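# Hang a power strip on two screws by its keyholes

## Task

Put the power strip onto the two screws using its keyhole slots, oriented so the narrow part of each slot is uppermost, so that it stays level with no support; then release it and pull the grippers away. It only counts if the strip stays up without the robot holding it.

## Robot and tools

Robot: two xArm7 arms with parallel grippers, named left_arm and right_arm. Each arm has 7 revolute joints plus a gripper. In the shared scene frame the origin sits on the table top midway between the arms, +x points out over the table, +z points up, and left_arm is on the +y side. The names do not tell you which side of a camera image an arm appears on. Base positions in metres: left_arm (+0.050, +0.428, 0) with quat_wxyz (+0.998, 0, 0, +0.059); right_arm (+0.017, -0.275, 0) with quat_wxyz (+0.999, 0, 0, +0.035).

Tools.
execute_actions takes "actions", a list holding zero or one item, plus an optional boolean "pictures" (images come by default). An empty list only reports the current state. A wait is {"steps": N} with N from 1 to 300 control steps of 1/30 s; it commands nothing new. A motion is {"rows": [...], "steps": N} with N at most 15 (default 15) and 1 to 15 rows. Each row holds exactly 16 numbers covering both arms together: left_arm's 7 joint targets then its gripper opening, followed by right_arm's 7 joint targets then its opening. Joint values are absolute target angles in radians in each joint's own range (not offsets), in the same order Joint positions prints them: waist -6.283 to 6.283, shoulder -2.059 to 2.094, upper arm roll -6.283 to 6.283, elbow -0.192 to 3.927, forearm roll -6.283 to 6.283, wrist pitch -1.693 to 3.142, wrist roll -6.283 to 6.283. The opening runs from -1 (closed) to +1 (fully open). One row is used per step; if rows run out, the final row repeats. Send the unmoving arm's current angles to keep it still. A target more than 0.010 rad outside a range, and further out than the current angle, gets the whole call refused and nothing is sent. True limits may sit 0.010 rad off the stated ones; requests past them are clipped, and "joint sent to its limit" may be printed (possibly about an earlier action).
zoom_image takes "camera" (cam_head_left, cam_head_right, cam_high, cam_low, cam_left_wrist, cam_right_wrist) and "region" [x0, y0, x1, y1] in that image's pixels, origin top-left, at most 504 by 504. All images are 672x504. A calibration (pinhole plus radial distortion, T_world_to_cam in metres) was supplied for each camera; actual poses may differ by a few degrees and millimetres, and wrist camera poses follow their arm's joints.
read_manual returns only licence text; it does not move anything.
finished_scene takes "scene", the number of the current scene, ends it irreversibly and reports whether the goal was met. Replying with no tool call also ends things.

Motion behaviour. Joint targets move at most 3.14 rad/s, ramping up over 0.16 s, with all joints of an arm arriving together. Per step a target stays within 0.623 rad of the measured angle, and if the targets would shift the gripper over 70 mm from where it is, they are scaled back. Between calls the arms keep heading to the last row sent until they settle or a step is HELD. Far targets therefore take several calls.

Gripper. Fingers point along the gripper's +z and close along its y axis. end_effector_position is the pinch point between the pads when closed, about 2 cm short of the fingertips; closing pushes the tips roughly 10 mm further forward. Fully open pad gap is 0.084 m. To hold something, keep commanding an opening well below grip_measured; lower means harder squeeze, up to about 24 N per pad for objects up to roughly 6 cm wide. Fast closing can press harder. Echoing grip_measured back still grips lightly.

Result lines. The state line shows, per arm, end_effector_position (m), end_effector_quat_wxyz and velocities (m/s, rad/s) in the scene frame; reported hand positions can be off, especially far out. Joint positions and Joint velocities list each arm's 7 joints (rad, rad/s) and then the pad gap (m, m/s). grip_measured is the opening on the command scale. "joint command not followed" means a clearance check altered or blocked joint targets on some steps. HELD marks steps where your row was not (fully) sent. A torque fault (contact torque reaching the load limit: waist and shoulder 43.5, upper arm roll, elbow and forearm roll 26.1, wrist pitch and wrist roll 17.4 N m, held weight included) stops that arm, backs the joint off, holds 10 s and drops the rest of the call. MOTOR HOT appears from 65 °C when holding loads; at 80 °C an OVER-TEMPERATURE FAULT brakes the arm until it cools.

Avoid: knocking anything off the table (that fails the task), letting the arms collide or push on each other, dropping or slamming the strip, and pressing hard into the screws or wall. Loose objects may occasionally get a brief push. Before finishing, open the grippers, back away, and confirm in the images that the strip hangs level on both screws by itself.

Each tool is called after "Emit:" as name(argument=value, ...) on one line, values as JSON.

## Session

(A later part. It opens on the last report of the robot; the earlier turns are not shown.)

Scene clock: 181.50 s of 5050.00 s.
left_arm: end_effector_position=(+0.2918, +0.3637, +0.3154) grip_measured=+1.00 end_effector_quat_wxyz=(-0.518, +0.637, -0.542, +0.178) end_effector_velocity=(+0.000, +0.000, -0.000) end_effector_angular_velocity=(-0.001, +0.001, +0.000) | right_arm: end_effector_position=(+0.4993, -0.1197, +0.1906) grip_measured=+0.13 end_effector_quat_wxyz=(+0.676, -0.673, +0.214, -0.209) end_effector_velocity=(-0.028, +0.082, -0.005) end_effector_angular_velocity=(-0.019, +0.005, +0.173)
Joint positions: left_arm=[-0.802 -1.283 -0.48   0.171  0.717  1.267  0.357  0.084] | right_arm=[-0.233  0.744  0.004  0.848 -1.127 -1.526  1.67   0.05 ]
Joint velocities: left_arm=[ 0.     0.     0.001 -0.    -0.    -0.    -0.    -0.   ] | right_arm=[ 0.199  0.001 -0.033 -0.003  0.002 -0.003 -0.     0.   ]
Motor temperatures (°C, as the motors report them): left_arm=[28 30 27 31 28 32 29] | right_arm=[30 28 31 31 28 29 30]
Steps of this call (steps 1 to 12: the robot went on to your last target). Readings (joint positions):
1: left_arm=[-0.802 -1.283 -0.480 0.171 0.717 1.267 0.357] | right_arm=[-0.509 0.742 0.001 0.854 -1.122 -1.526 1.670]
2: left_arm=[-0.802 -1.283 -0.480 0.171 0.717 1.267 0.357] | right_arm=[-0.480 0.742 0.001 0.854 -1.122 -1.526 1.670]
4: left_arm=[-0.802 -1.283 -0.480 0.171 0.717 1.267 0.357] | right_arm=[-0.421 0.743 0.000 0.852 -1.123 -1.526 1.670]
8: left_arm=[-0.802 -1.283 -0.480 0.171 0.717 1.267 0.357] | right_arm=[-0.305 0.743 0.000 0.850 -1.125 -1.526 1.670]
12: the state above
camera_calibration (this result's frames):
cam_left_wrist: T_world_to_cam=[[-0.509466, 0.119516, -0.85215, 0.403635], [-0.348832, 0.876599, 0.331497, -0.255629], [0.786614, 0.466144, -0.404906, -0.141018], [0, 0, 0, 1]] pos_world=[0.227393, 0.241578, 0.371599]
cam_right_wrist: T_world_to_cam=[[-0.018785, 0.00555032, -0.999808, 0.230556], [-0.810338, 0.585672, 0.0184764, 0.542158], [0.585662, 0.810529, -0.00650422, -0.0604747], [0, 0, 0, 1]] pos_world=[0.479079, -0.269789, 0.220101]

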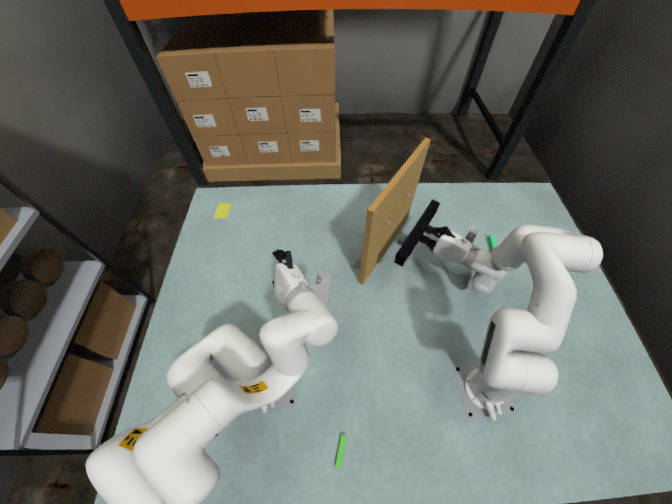

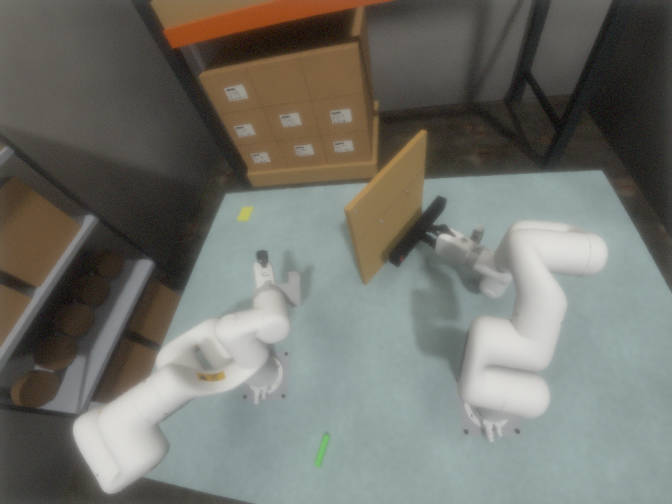

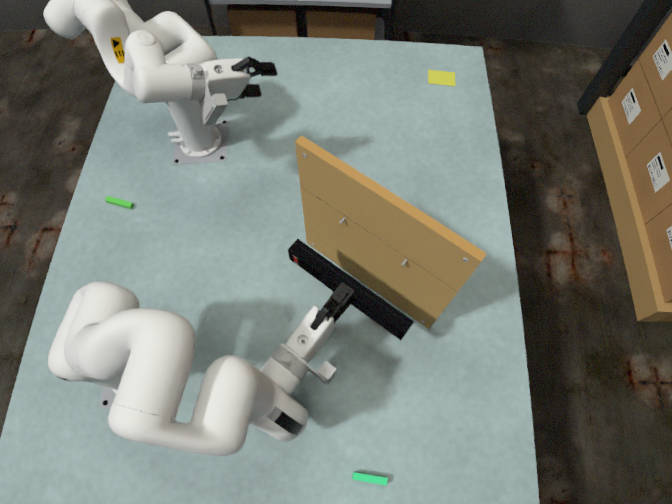

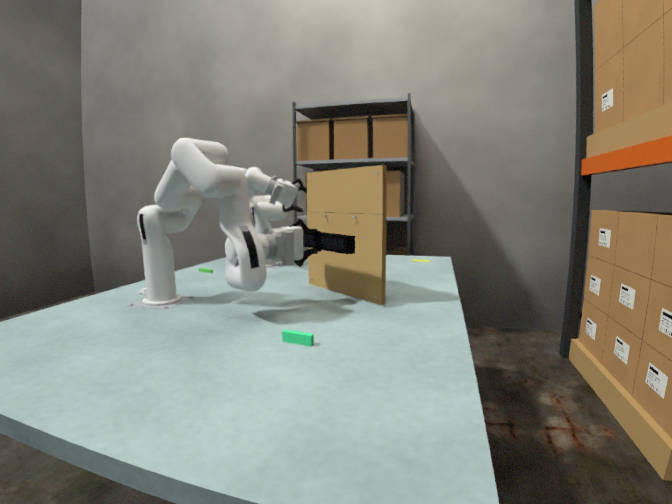

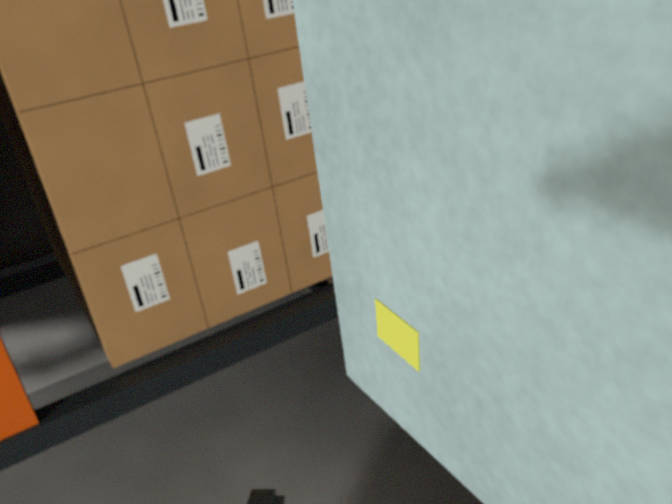

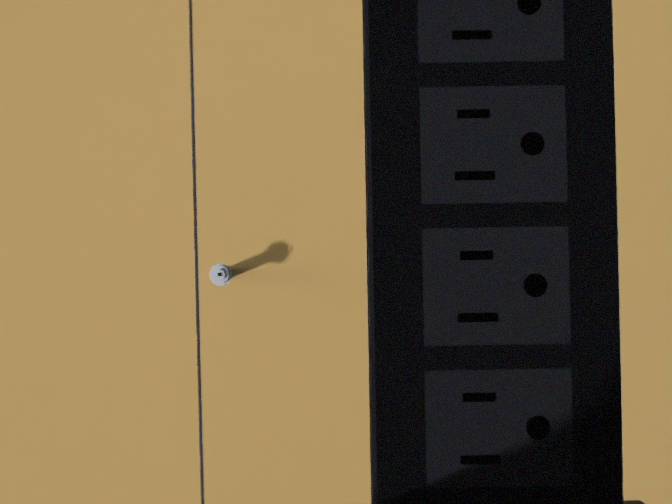

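Emit:
execute_actions(actions=[{"rows":[[-0.802,-1.283,-0.48,0.171,0.717,1.267,0.357,1,-0.217,0.744,0,0.848,-1.126,-1.526,1.67,-0.4]],"steps":8}])

Scene clock: 186.90 s of 5050.00 s.
left_arm: end_effector_position=(+0.2918, +0.3637, +0.3154) grip_measured=+1.00 end_effector_quat_wxyz=(-0.518, +0.637, -0.542, +0.178) end_effector_velocity=(+0.000, +0.000, -0.001) end_effector_angular_velocity=(-0.002, +0.001, +0.001) | right_arm: end_effector_position=(+0.4974, -0.1138, +0.1901) grip_measured=+0.13 end_effector_quat_wxyz=(+0.677, -0.675, +0.209, -0.205) end_effector_velocity=(+0.000, -0.000, +0.000) end_effector_angular_velocity=(-0.001, -0.001, -0.001)
Joint positions: left_arm=[-0.802 -1.283 -0.48   0.171  0.717  1.267  0.357  0.084] | right_arm=[-0.217  0.744  0.     0.848 -1.126 -1.526  1.67   0.05 ]
Joint velocities: left_arm=[ 0.     0.     0.002 -0.001 -0.    -0.001 -0.001 -0.   ] | right_arm=[ 0.001 -0.    -0.001  0.001  0.001  0.001  0.     0.   ]
Motor temperatures (°C, as the motors report them): left_arm=[28 30 27 31 28 32 29] | right_arm=[30 28 31 30 28 29 30]
Steps of this call (steps 1 to 30: the robot went on to your last target; steps 31 to 90: nothing new was sent; then 2.13 s passed at rest; steps 91 to 98: all 8 steps of this action). Readings (joint positions):
91: left_arm=[-0.802 -1.283 -0.480 0.171 0.717 1.267 0.357] | right_arm=[-0.217 0.744 -0.000 0.848 -1.126 -1.526 1.670]
92: left_arm=[-0.802 -1.283 -0.480 0.171 0.717 1.267 0.357] | right_arm=[-0.217 0.744 0.000 0.848 -1.126 -1.526 1.670]
94: left_arm=[-0.802 -1.283 -0.480 0.171 0.717 1.267 0.357] | right_arm=[-0.217 0.744 0.000 0.848 -1.126 -1.526 1.670]
98: the state above
camera_calibration (this result's frames):
cam_left_wrist: T_world_to_cam=[[-0.509466, 0.119516, -0.85215, 0.403635], [-0.348832, 0.876599, 0.331497, -0.255629], [0.786614, 0.466144, -0.404907, -0.141018], [0, 0, 0, 1]] pos_world=[0.227393, 0.241578, 0.371599]
cam_right_wrist: T_world_to_cam=[[-0.0186086, 0.00262404, -0.999823, 0.229591], [-0.81755, 0.575615, 0.0167269, 0.539974], [0.575557, 0.817717, -0.00856611, -0.057943], [0, 0, 0, 1]] pos_world=[0.479077, -0.264038, 0.220022]

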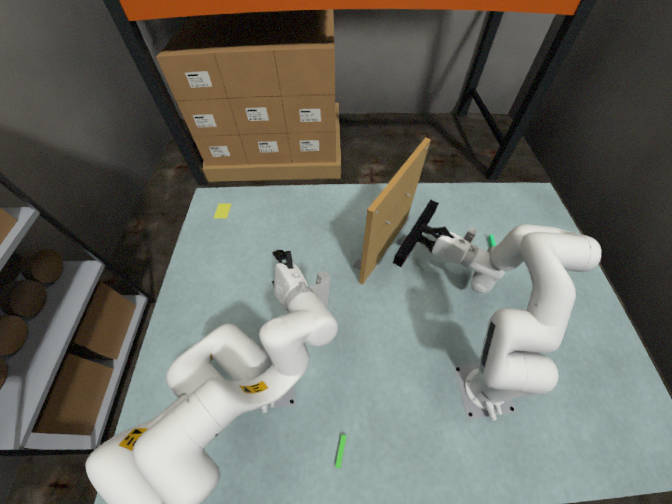

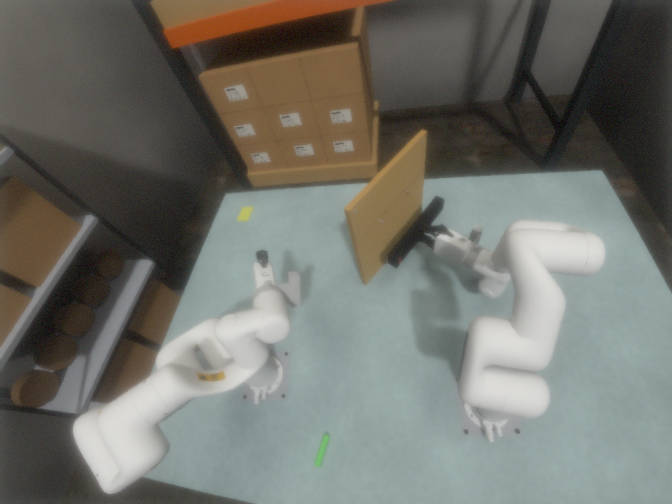

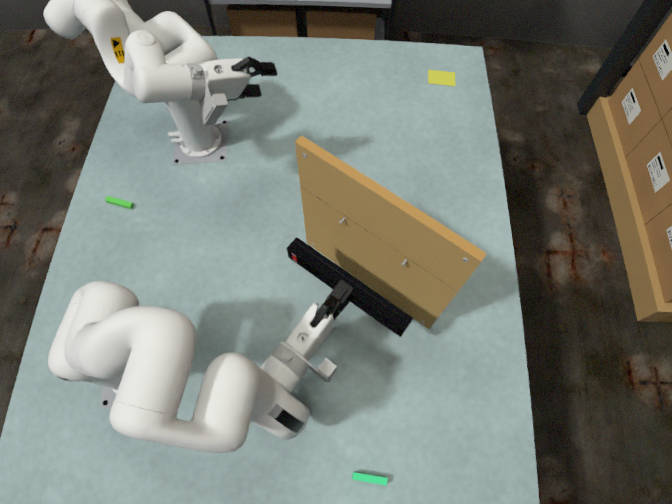

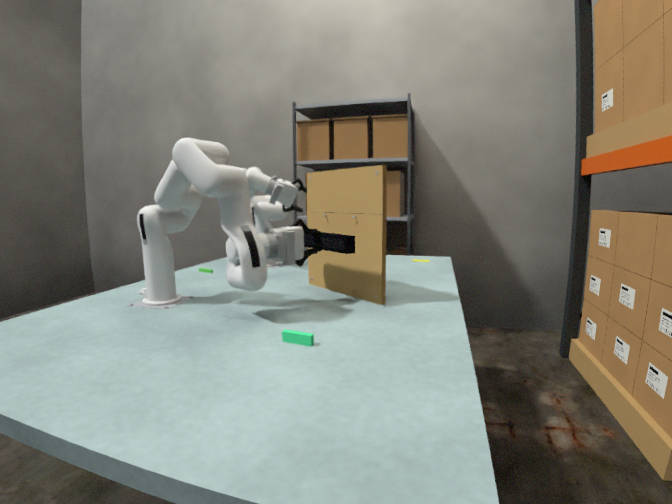

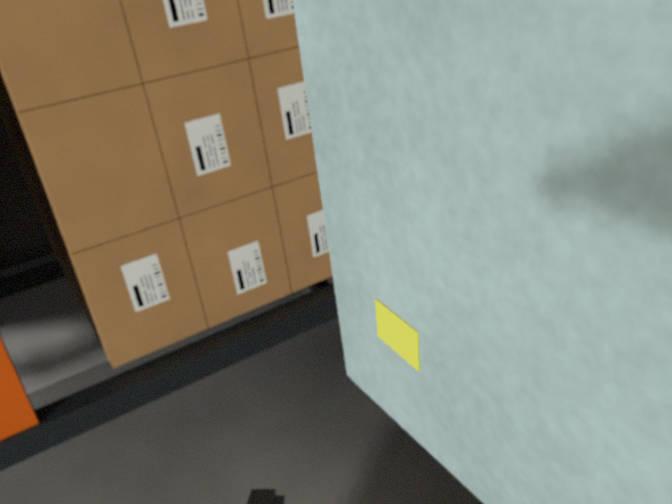

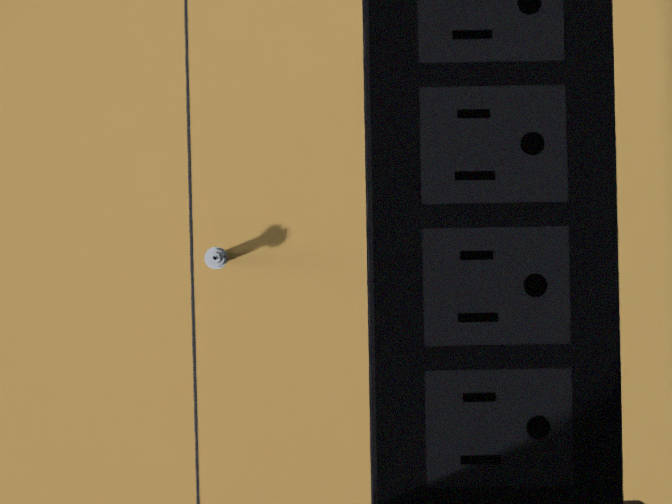

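Emit:
execute_actions(actions=[{"rows":[[-0.802,-1.283,-0.48,0.171,0.717,1.267,0.357,1,-0.154,0.594,0,0.793,-1.07,-1.474,1.744,-0.4]],"steps":15}], pictures=false)

Emit:
execute_actions(actions=[{"steps":10}])

Scene clock: 209.10 s of 5050.00 s.
left_arm: end_effector_position=(+0.2918, +0.3637, +0.3154) grip_measured=+1.00 end_effector_quat_wxyz=(-0.518, +0.637, -0.542, +0.178) end_effector_velocity=(+0.000, +0.000, -0.001) end_effector_angular_velocity=(+0.000, +0.001, +0.000) | right_arm: end_effector_position=(+0.4964, -0.0893, +0.2336) grip_measured=+0.13 end_effector_quat_wxyz=(+0.676, -0.677, +0.207, -0.207) end_effector_velocity=(-0.001, +0.005, +0.006) end_effector_angular_velocity=(+0.003, -0.002, +0.004)
Joint positions: left_arm=[-0.802 -1.283 -0.48   0.171  0.717  1.267  0.357  0.084] | right_arm=[-0.155  0.597 -0.001  0.793 -1.071 -1.474  1.743  0.05 ]
Joint velocities: left_arm=[ 0.     0.     0.    -0.001 -0.    -0.001 -0.    -0.   ] | right_arm=[ 0.008 -0.017  0.004 -0.004  0.007  0.006  0.009 -0.   ]
Motor temperatures (°C, as the motors report them): left_arm=[28 30 27 31 28 32 29] | right_arm=[30 28 31 30 28 29 30]
Steps of this call (steps 1 to 15: the robot went on to your last target; steps 16 to 90: nothing new was sent; then 18.70 s passed at rest; steps 91 to 105: all 15 steps of this action). Readings (joint positions):
91: left_arm=[-0.802 -1.283 -0.480 0.171 0.717 1.267 0.357] | right_arm=[-0.217 0.744 -0.000 0.848 -1.126 -1.526 1.670]
92: left_arm=[-0.802 -1.283 -0.480 0.171 0.717 1.267 0.357] | right_arm=[-0.216 0.741 -0.000 0.846 -1.124 -1.524 1.672]
94: left_arm=[-0.802 -1.283 -0.480 0.171 0.717 1.267 0.357] | right_arm=[-0.201 0.706 -0.003 0.830 -1.109 -1.509 1.692]
98: left_arm=[-0.802 -1.283 -0.480 0.171 0.717 1.267 0.357] | right_arm=[-0.162 0.612 0.004 0.804 -1.079 -1.484 1.732]
105: the state above

Scene clock: 209.43 s of 5050.00 s.
left_arm: end_effector_position=(+0.2918, +0.3637, +0.3154) grip_measured=+1.00 end_effector_quat_wxyz=(-0.518, +0.637, -0.542, +0.178) end_effector_velocity=(+0.000, +0.000, -0.001) end_effector_angular_velocity=(+0.003, +0.001, +0.000) | right_arm: end_effector_position=(+0.4963, -0.0886, +0.2346) grip_measured=+0.13 end_effector_quat_wxyz=(+0.676, -0.676, +0.207, -0.207) end_effector_velocity=(-0.000, +0.000, +0.001) end_effector_angular_velocity=(+0.000, -0.002, +0.001)
Joint positions: left_arm=[-0.802 -1.283 -0.48   0.171  0.717  1.267  0.357  0.084] | right_arm=[-0.154  0.594 -0.     0.793 -1.07  -1.474  1.744  0.05 ]
Joint velocities: left_arm=[ 0.     0.001 -0.001 -0.001  0.     0.     0.001  0.   ] | right_arm=[ 0.001 -0.001  0.     0.001  0.    -0.     0.     0.   ]
Motor temperatures (°C, as the motors report them): left_arm=[28 30 27 31 28 32 29] | right_arm=[30 28 31 30 28 29 30]
Steps of this call (steps 1 to 10: the robot went on to your last target). Readings (joint positions):
1: left_arm=[-0.802 -1.283 -0.480 0.171 0.717 1.267 0.357] | right_arm=[-0.155 0.596 -0.001 0.793 -1.071 -1.474 1.743]
2: left_arm=[-0.802 -1.283 -0.480 0.171 0.717 1.267 0.357] | right_arm=[-0.155 0.596 -0.000 0.793 -1.070 -1.474 1.744]
4: left_arm=[-0.802 -1.283 -0.480 0.171 0.717 1.267 0.357] | right_arm=[-0.154 0.595 -0.000 0.793 -1.070 -1.474 1.744]
8: left_arm=[-0.802 -1.283 -0.480 0.171 0.717 1.267 0.357] | right_arm=[-0.154 0.594 -0.000 0.793 -1.070 -1.474 1.744]
10: the state above
camera_calibration (this result's frames):
cam_left_wrist: T_world_to_cam=[[-0.509466, 0.119516, -0.85215, 0.403635], [-0.348832, 0.876599, 0.331497, -0.255629], [0.786614, 0.466144, -0.404906, -0.141018], [0, 0, 0, 1]] pos_world=[0.227393, 0.241578, 0.371599]
cam_right_wrist: T_world_to_cam=[[-0.0137632, -0.0013224, -0.999904, 0.271287], [-0.817889, 0.575281, 0.010497, 0.525447], [0.575212, 0.817955, -0.00899928, -0.0772176], [0, 0, 0, 1]] pos_world=[0.477907, -0.23876, 0.265051]

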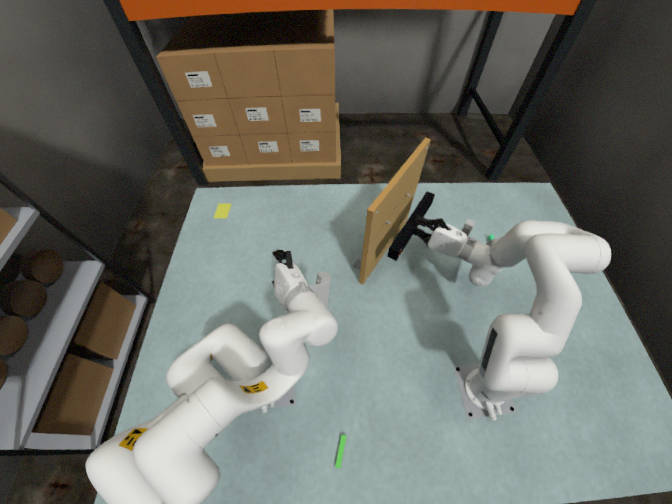

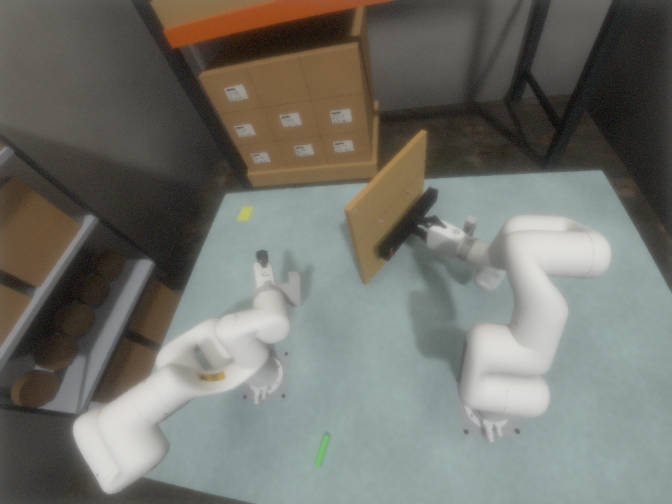

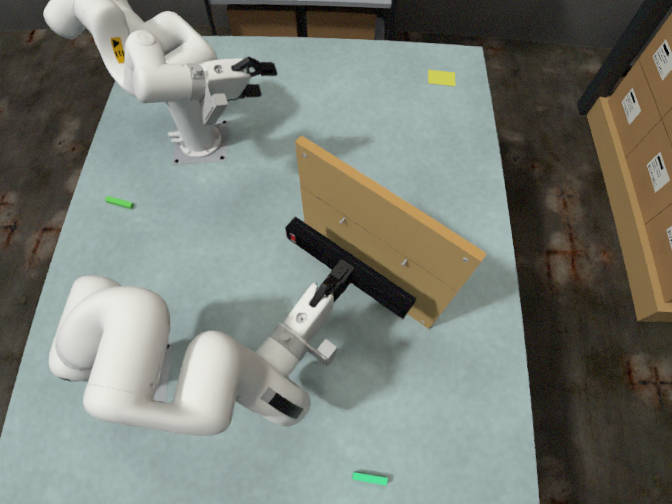

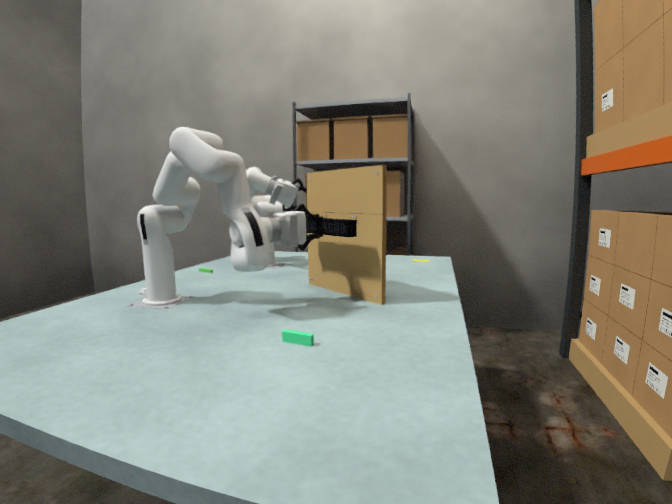

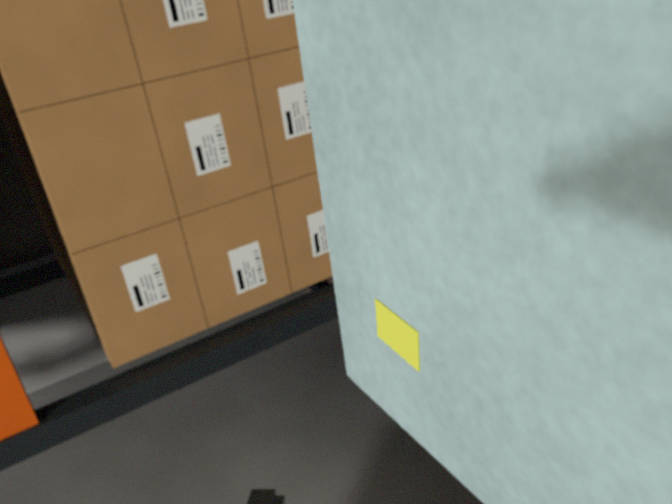

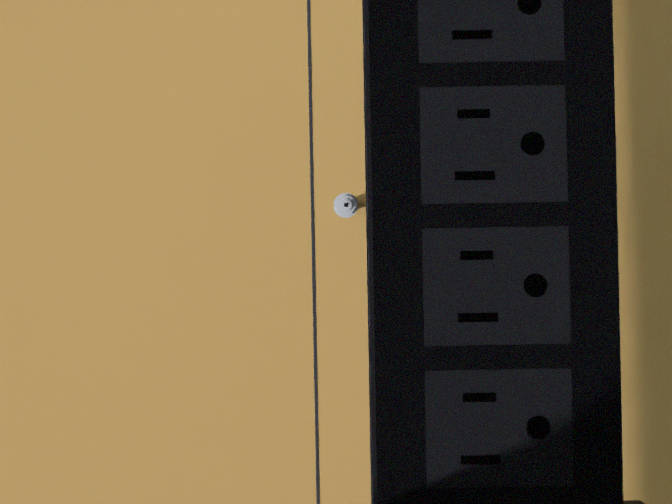

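Emit:
zoom_image(camera="cam_high", region=[270, 190, 450, 340])

Region (270, 190, 450, 340) of cam_high's 672x504 image, scaled by 2.800, with more detail than that image has.

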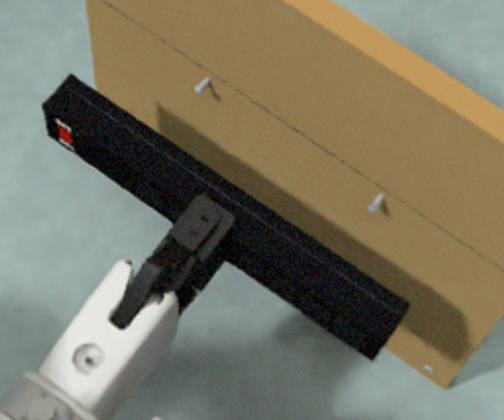

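Emit:
execute_actions(actions=[{"rows":[[-0.802,-1.283,-0.48,0.171,0.717,1.267,0.357,1,-0.14,0.53,0,0.80,-1.065,-1.46,1.77,-0.4],[-0.802,-1.283,-0.48,0.171,0.717,1.267,0.357,1,-0.14,0.53,0,0.80,-1.065,-1.46,1.77,-0.4],[-0.802,-1.283,-0.48,0.171,0.717,1.267,0.357,1,-0.14,0.53,0,0.80,-1.065,-1.46,1.77,-0.4],[-0.802,-1.283,-0.48,0.171,0.717,1.267,0.357,1,-0.14,0.53,0,0.80,-1.065,-1.46,1.77,-0.4],[-0.802,-1.283,-0.48,0.171,0.717,1.267,0.357,1,-0.14,0.53,0,0.80,-1.065,-1.46,1.77,-0.4],[-0.802,-1.283,-0.48,0.171,0.717,1.267,0.357,1,-0.099,0.555,0,0.891,-1.03,-1.393,1.855,-0.4]],"steps":15}], pictures=false)

Emit:
execute_actions(actions=[{"steps":10}])

Emit:
zoom_image(camera="cam_high", region=[270, 190, 450, 340])

Emit:
zoom_image(camera="cam_head_left", region=[350, 170, 470, 290])

Scene clock: 253.63 s of 5050.00 s.
left_arm: end_effector_position=(+0.2918, +0.3637, +0.3154) grip_measured=+1.00 end_effector_quat_wxyz=(-0.518, +0.637, -0.542, +0.178) end_effector_velocity=(+0.000, -0.000, +0.000) end_effector_angular_velocity=(-0.002, +0.000, -0.000) | right_arm: end_effector_position=(+0.5231, -0.0663, +0.2629) grip_measured=+0.13 end_effector_quat_wxyz=(+0.676, -0.676, +0.206, -0.208) end_effector_velocity=(+0.020, -0.004, -0.004) end_effector_angular_velocity=(-0.007, +0.038, -0.036)
Joint positions: left_arm=[-0.802 -1.283 -0.48   0.171  0.717  1.267  0.357  0.084] | right_arm=[-0.101  0.555  0.001  0.886 -1.032 -1.397  1.85   0.05 ]
Joint velocities: left_arm=[ 0.     0.     0.001  0.001 -0.    -0.    -0.     0.   ] | right_arm=[ 0.014  0.012 -0.021  0.046  0.022  0.044  0.059  0.   ]
Motor temperatures (°C, as the motors report them): left_arm=[28 30 27 31 28 32 29] | right_arm=[30 28 31 30 28 29 30]
Steps of this call (steps 1 to 15: the robot went on to your last target; steps 16 to 90: nothing new was sent; then 40.70 s passed at rest; steps 91 to 105: all 15 steps of this action). Readings (joint positions):
91: left_arm=[-0.802 -1.283 -0.480 0.171 0.717 1.267 0.357] | right_arm=[-0.154 0.594 -0.000 0.793 -1.070 -1.474 1.744]
92: left_arm=[-0.802 -1.283 -0.480 0.171 0.717 1.267 0.357] | right_arm=[-0.153 0.591 -0.000 0.793 -1.070 -1.473 1.746]
94: left_arm=[-0.802 -1.283 -0.480 0.171 0.717 1.267 0.357] | right_arm=[-0.148 0.566 -0.001 0.794 -1.068 -1.466 1.757]
98: left_arm=[-0.802 -1.283 -0.480 0.171 0.717 1.267 0.357] | right_arm=[-0.134 0.540 -0.000 0.817 -1.059 -1.450 1.784]
105: the state above

Scene clock: 253.97 s of 5050.00 s.
left_arm: end_effector_position=(+0.2918, +0.3637, +0.3154) grip_measured=+1.00 end_effector_quat_wxyz=(-0.518, +0.637, -0.542, +0.178) end_effector_velocity=(-0.000, +0.000, -0.000) end_effector_angular_velocity=(+0.000, +0.000, +0.001) | right_arm: end_effector_position=(+0.5249, -0.0660, +0.2634) grip_measured=+0.13 end_effector_quat_wxyz=(+0.676, -0.676, +0.207, -0.208) end_effector_velocity=(+0.001, +0.001, +0.001) end_effector_angular_velocity=(-0.001, -0.001, +0.000)
Joint positions: left_arm=[-0.802 -1.283 -0.48   0.171  0.717  1.267  0.357  0.084] | right_arm=[-0.099  0.555 -0.     0.891 -1.03  -1.393  1.855  0.05 ]
Joint velocities: left_arm=[-0.001 -0.001  0.001 -0.001  0.     0.001  0.     0.   ] | right_arm=[ 0.002 -0.001 -0.     0.003  0.001  0.002  0.002  0.   ]
Motor temperatures (°C, as the motors report them): left_arm=[28 30 27 31 28 32 29] | right_arm=[30 28 31 30 28 29 30]
Steps of this call (steps 1 to 10: the robot went on to your last target). Readings (joint positions):
1: left_arm=[-0.802 -1.283 -0.480 0.171 0.717 1.267 0.357] | right_arm=[-0.101 0.555 0.000 0.887 -1.032 -1.396 1.851]
2: left_arm=[-0.802 -1.283 -0.480 0.171 0.717 1.267 0.357] | right_arm=[-0.100 0.555 -0.000 0.888 -1.031 -1.395 1.852]
4: left_arm=[-0.802 -1.283 -0.480 0.171 0.717 1.267 0.357] | right_arm=[-0.100 0.555 -0.000 0.889 -1.031 -1.394 1.854]
8: left_arm=[-0.802 -1.283 -0.480 0.171 0.717 1.267 0.357] | right_arm=[-0.099 0.555 -0.000 0.890 -1.030 -1.393 1.855]
10: the state above
camera_calibration (this result's frames):
cam_left_wrist: T_world_to_cam=[[-0.509466, 0.119516, -0.85215, 0.403635], [-0.348832, 0.876599, 0.331497, -0.255629], [0.786614, 0.466144, -0.404906, -0.141018], [0, 0, 0, 1]] pos_world=[0.227393, 0.241578, 0.371599]
cam_right_wrist: T_world_to_cam=[[-0.0124277, -0.0016971, -0.999921, 0.299713], [-0.816655, 0.577053, 0.00917052, 0.535304], [0.576992, 0.816705, -0.00855736, -0.112975], [0, 0, 0, 1]] pos_world=[0.506069, -0.216123, 0.293813]

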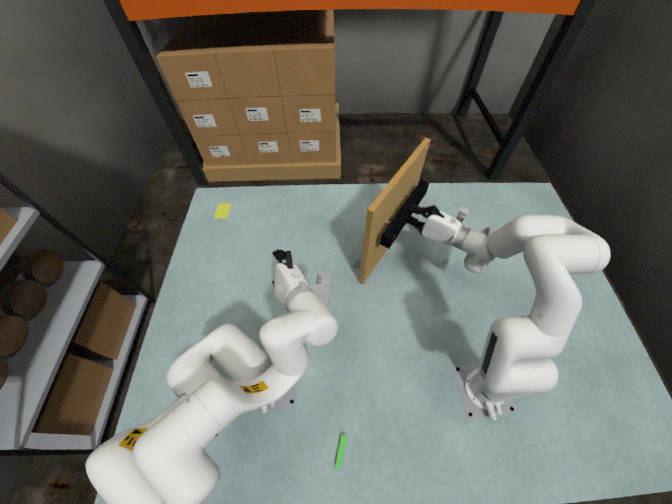

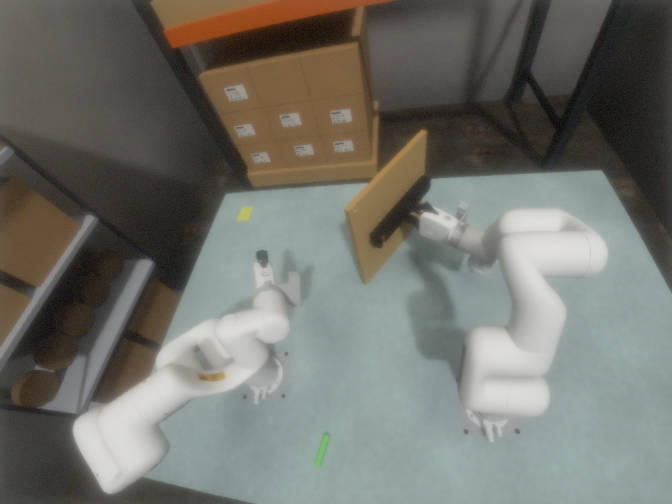

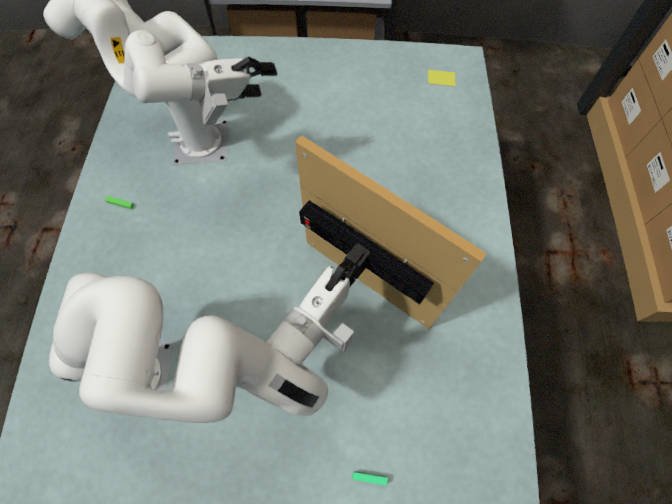

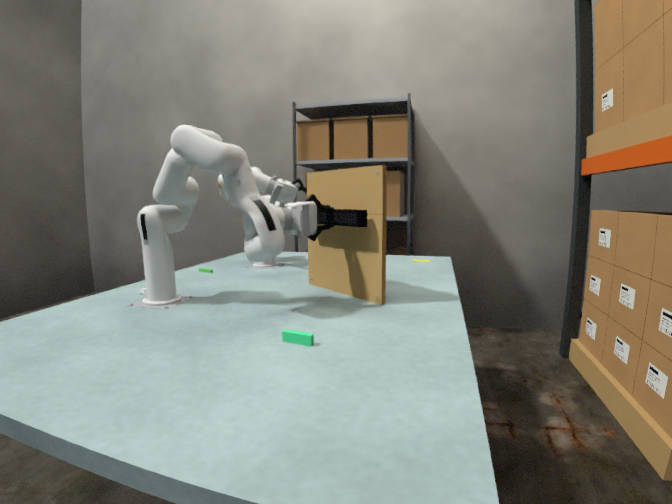

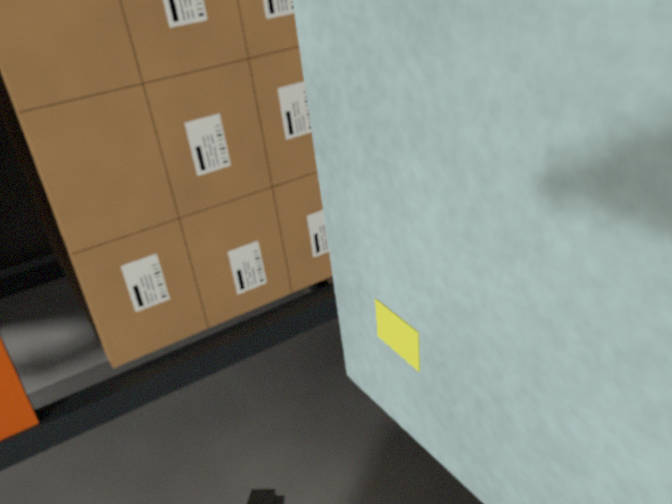

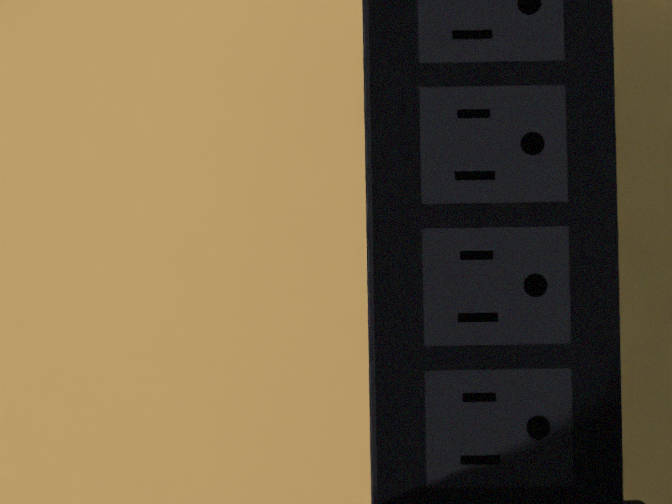

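Region (270, 190, 450, 340) of cam_high's 672x504 image, scaled by 2.800, with more detail than that image has.

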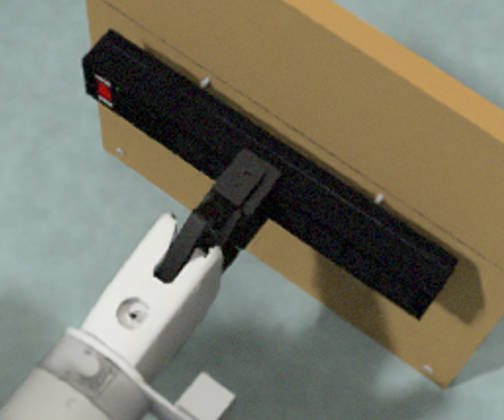

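Region (350, 170, 470, 290) of cam_head_left's 672x504 image, scaled by 4.200, with more detail than that image has.

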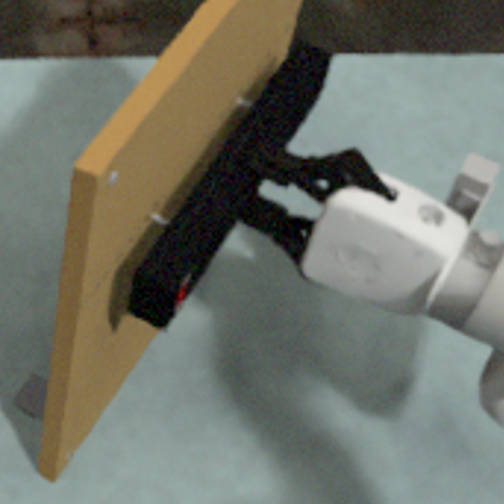

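Emit:
execute_actions(actions=[{"rows":[[-0.802,-1.283,-0.48,0.171,0.717,1.267,0.357,1,-0.104,0.5605,0,0.9024,-1.0358,-1.3914,1.8607,-0.4],[-0.802,-1.283,-0.48,0.171,0.717,1.267,0.357,1,-0.104,0.5605,0,0.9024,-1.0358,-1.3914,1.8607,-0.4],[-0.802,-1.283,-0.48,0.171,0.717,1.267,0.357,1,-0.104,0.5605,0,0.9024,-1.0358,-1.3914,1.8607,-0.4],[-0.802,-1.283,-0.48,0.171,0.717,1.267,0.357,1,-0.104,0.5605,0,0.9024,-1.0358,-1.3914,1.8607,-0.4],[-0.802,-1.283,-0.48,0.171,0.717,1.267,0.357,1,-0.093,0.566,0,0.9145,-1.026,-1.385,1.868,-0.4],[-0.802,-1.283,-0.48,0.171,0.717,1.267,0.357,1,-0.093,0.566,0,0.9145,-1.026,-1.385,1.868,-0.4],[-0.802,-1.283,-0.48,0.171,0.717,1.267,0.357,1,-0.093,0.566,0,0.9145,-1.026,-1.385,1.868,-0.4],[-0.802,-1.283,-0.48,0.171,0.717,1.267,0.357,1,-0.082,0.572,0,0.9266,-1.0165,-1.379,1.875,-0.4],[-0.802,-1.283,-0.48,0.171,0.717,1.267,0.357,1,-0.082,0.572,0,0.9266,-1.0165,-1.379,1.875,-0.4],[-0.802,-1.283,-0.48,0.171,0.717,1.267,0.357,1,-0.082,0.572,0,0.9266,-1.0165,-1.379,1.875,-0.4],[-0.802,-1.283,-0.48,0.171,0.717,1.267,0.357,1,-0.0713,0.578,0,0.9387,-1.0068,-1.3726,1.8827,-0.4]],"steps":15}], pictures=false)

Emit:
execute_actions(actions=[{"steps":8}])

Emit:
zoom_image(camera="cam_high", region=[270, 190, 450, 340])

Scene clock: 301.70 s of 5050.00 s.
left_arm: end_effector_position=(+0.2918, +0.3637, +0.3154) grip_measured=+1.00 end_effector_quat_wxyz=(-0.518, +0.637, -0.542, +0.178) end_effector_velocity=(-0.000, +0.000, -0.000) end_effector_angular_velocity=(+0.001, +0.001, +0.001) | right_arm: end_effector_position=(+0.5354, -0.0582, +0.2635) grip_measured=+0.14 end_effector_quat_wxyz=(+0.677, -0.674, +0.211, -0.206) end_effector_velocity=(+0.019, +0.021, +0.002) end_effector_angular_velocity=(+0.001, +0.007, -0.008)
Joint positions: left_arm=[-0.802 -1.283 -0.48   0.171  0.717  1.267  0.357  0.084] | right_arm=[-0.077  0.575 -0.003  0.933 -1.011 -1.378  1.88   0.05 ]
Joint velocities: left_arm=[ 0.    -0.     0.    -0.    -0.     0.001  0.001 -0.   ] | right_arm=[ 0.047  0.026  0.005  0.068  0.049  0.045  0.031 -0.   ]
Motor temperatures (°C, as the motors report them): left_arm=[28 30 27 31 28 32 29] | right_arm=[30 28 31 30 28 29 30]
Steps of this call (steps 1 to 15: the robot went on to your last target; steps 16 to 90: nothing new was sent; then 44.23 s passed at rest; steps 91 to 105: all 15 steps of this action). Readings (joint positions):
91: left_arm=[-0.802 -1.283 -0.480 0.171 0.717 1.267 0.357] | right_arm=[-0.099 0.555 0.000 0.891 -1.030 -1.393 1.855]
92: left_arm=[-0.802 -1.283 -0.480 0.171 0.717 1.267 0.357] | right_arm=[-0.100 0.556 0.000 0.893 -1.031 -1.393 1.856]
94: left_arm=[-0.802 -1.283 -0.480 0.171 0.717 1.267 0.357] | right_arm=[-0.102 0.558 0.000 0.898 -1.034 -1.392 1.859]
98: left_arm=[-0.802 -1.283 -0.480 0.171 0.717 1.267 0.357] | right_arm=[-0.097 0.564 -0.001 0.909 -1.029 -1.387 1.865]
105: the state above

Scene clock: 301.97 s of 5050.00 s.
left_arm: end_effector_position=(+0.2918, +0.3637, +0.3154) grip_measured=+1.00 end_effector_quat_wxyz=(-0.518, +0.637, -0.542, +0.178) end_effector_velocity=(-0.000, -0.000, +0.000) end_effector_angular_velocity=(-0.000, +0.000, -0.000) | right_arm: end_effector_position=(+0.5370, -0.0560, +0.2635) grip_measured=+0.14 end_effector_quat_wxyz=(+0.677, -0.675, +0.211, -0.206) end_effector_velocity=(+0.001, +0.002, -0.000) end_effector_angular_velocity=(-0.002, +0.002, -0.000)
Joint positions: left_arm=[-0.802 -1.283 -0.48   0.171  0.717  1.267  0.357  0.084] | right_arm=[-0.073  0.578 -0.001  0.939 -1.006 -1.373  1.882  0.05 ]
Joint velocities: left_arm=[-0.001  0.001  0.001  0.001  0.     0.    -0.    -0.   ] | right_arm=[0.004 0.002 0.001 0.005 0.004 0.006 0.003 0.   ]
Motor temperatures (°C, as the motors report them): left_arm=[28 30 27 31 28 32 29] | right_arm=[30 28 31 30 28 29 30]
Steps of this call (steps 1 to 8: the robot went on to your last target). Readings (joint positions):
1: left_arm=[-0.802 -1.283 -0.480 0.171 0.717 1.267 0.357] | right_arm=[-0.076 0.576 -0.002 0.935 -1.009 -1.377 1.881]
2: left_arm=[-0.802 -1.283 -0.480 0.171 0.717 1.267 0.357] | right_arm=[-0.075 0.577 -0.002 0.936 -1.008 -1.376 1.881]
4: left_arm=[-0.802 -1.283 -0.480 0.171 0.717 1.267 0.357] | right_arm=[-0.074 0.577 -0.002 0.937 -1.007 -1.374 1.882]
8: the state above
camera_calibration (this result's frames):
cam_left_wrist: T_world_to_cam=[[-0.509466, 0.119516, -0.852151, 0.403635], [-0.348832, 0.876599, 0.331497, -0.255629], [0.786614, 0.466144, -0.404906, -0.141018], [0, 0, 0, 1]] pos_world=[0.227393, 0.241578, 0.371599]
cam_right_wrist: T_world_to_cam=[[-0.0203899, 0.00483302, -0.99978, 0.30463], [-0.815043, 0.579075, 0.0194216, 0.535984], [0.579042, 0.81526, -0.00786817, -0.129534], [0, 0, 0, 1]] pos_world=[0.518067, -0.206244, 0.293134]

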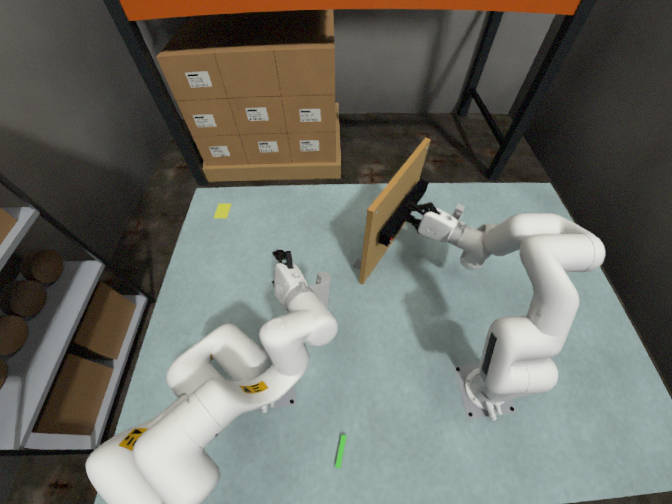

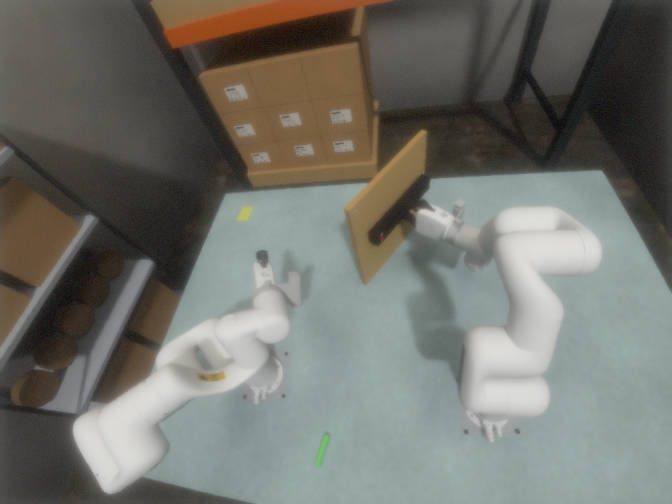

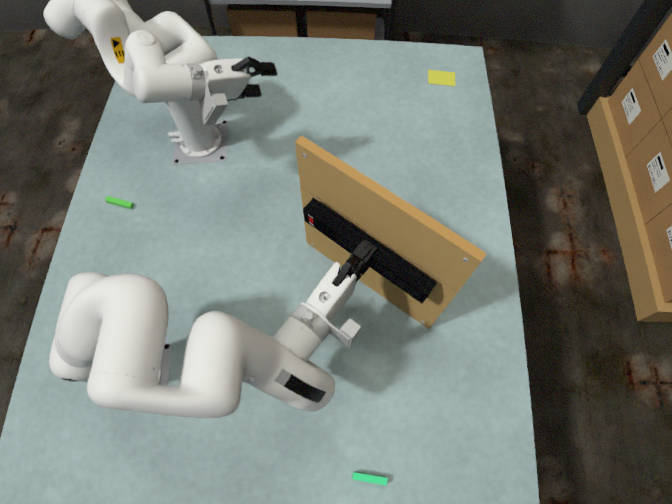

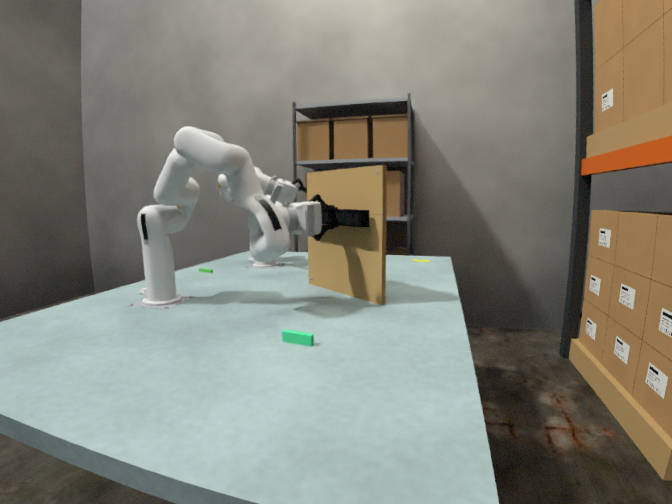

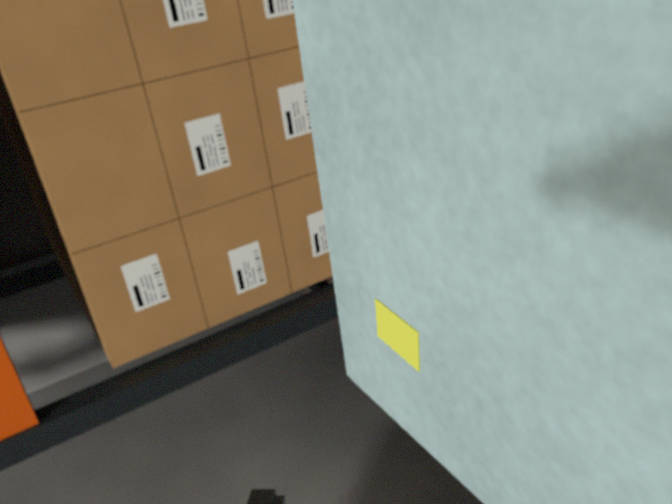

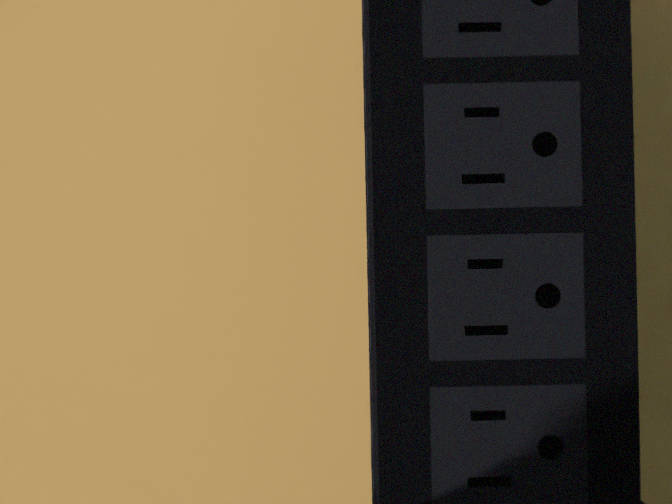

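Region (270, 190, 450, 340) of cam_high's 672x504 image, scaled by 2.800, with more detail than that image has.

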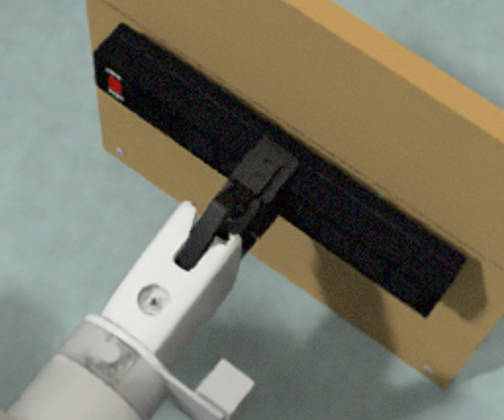

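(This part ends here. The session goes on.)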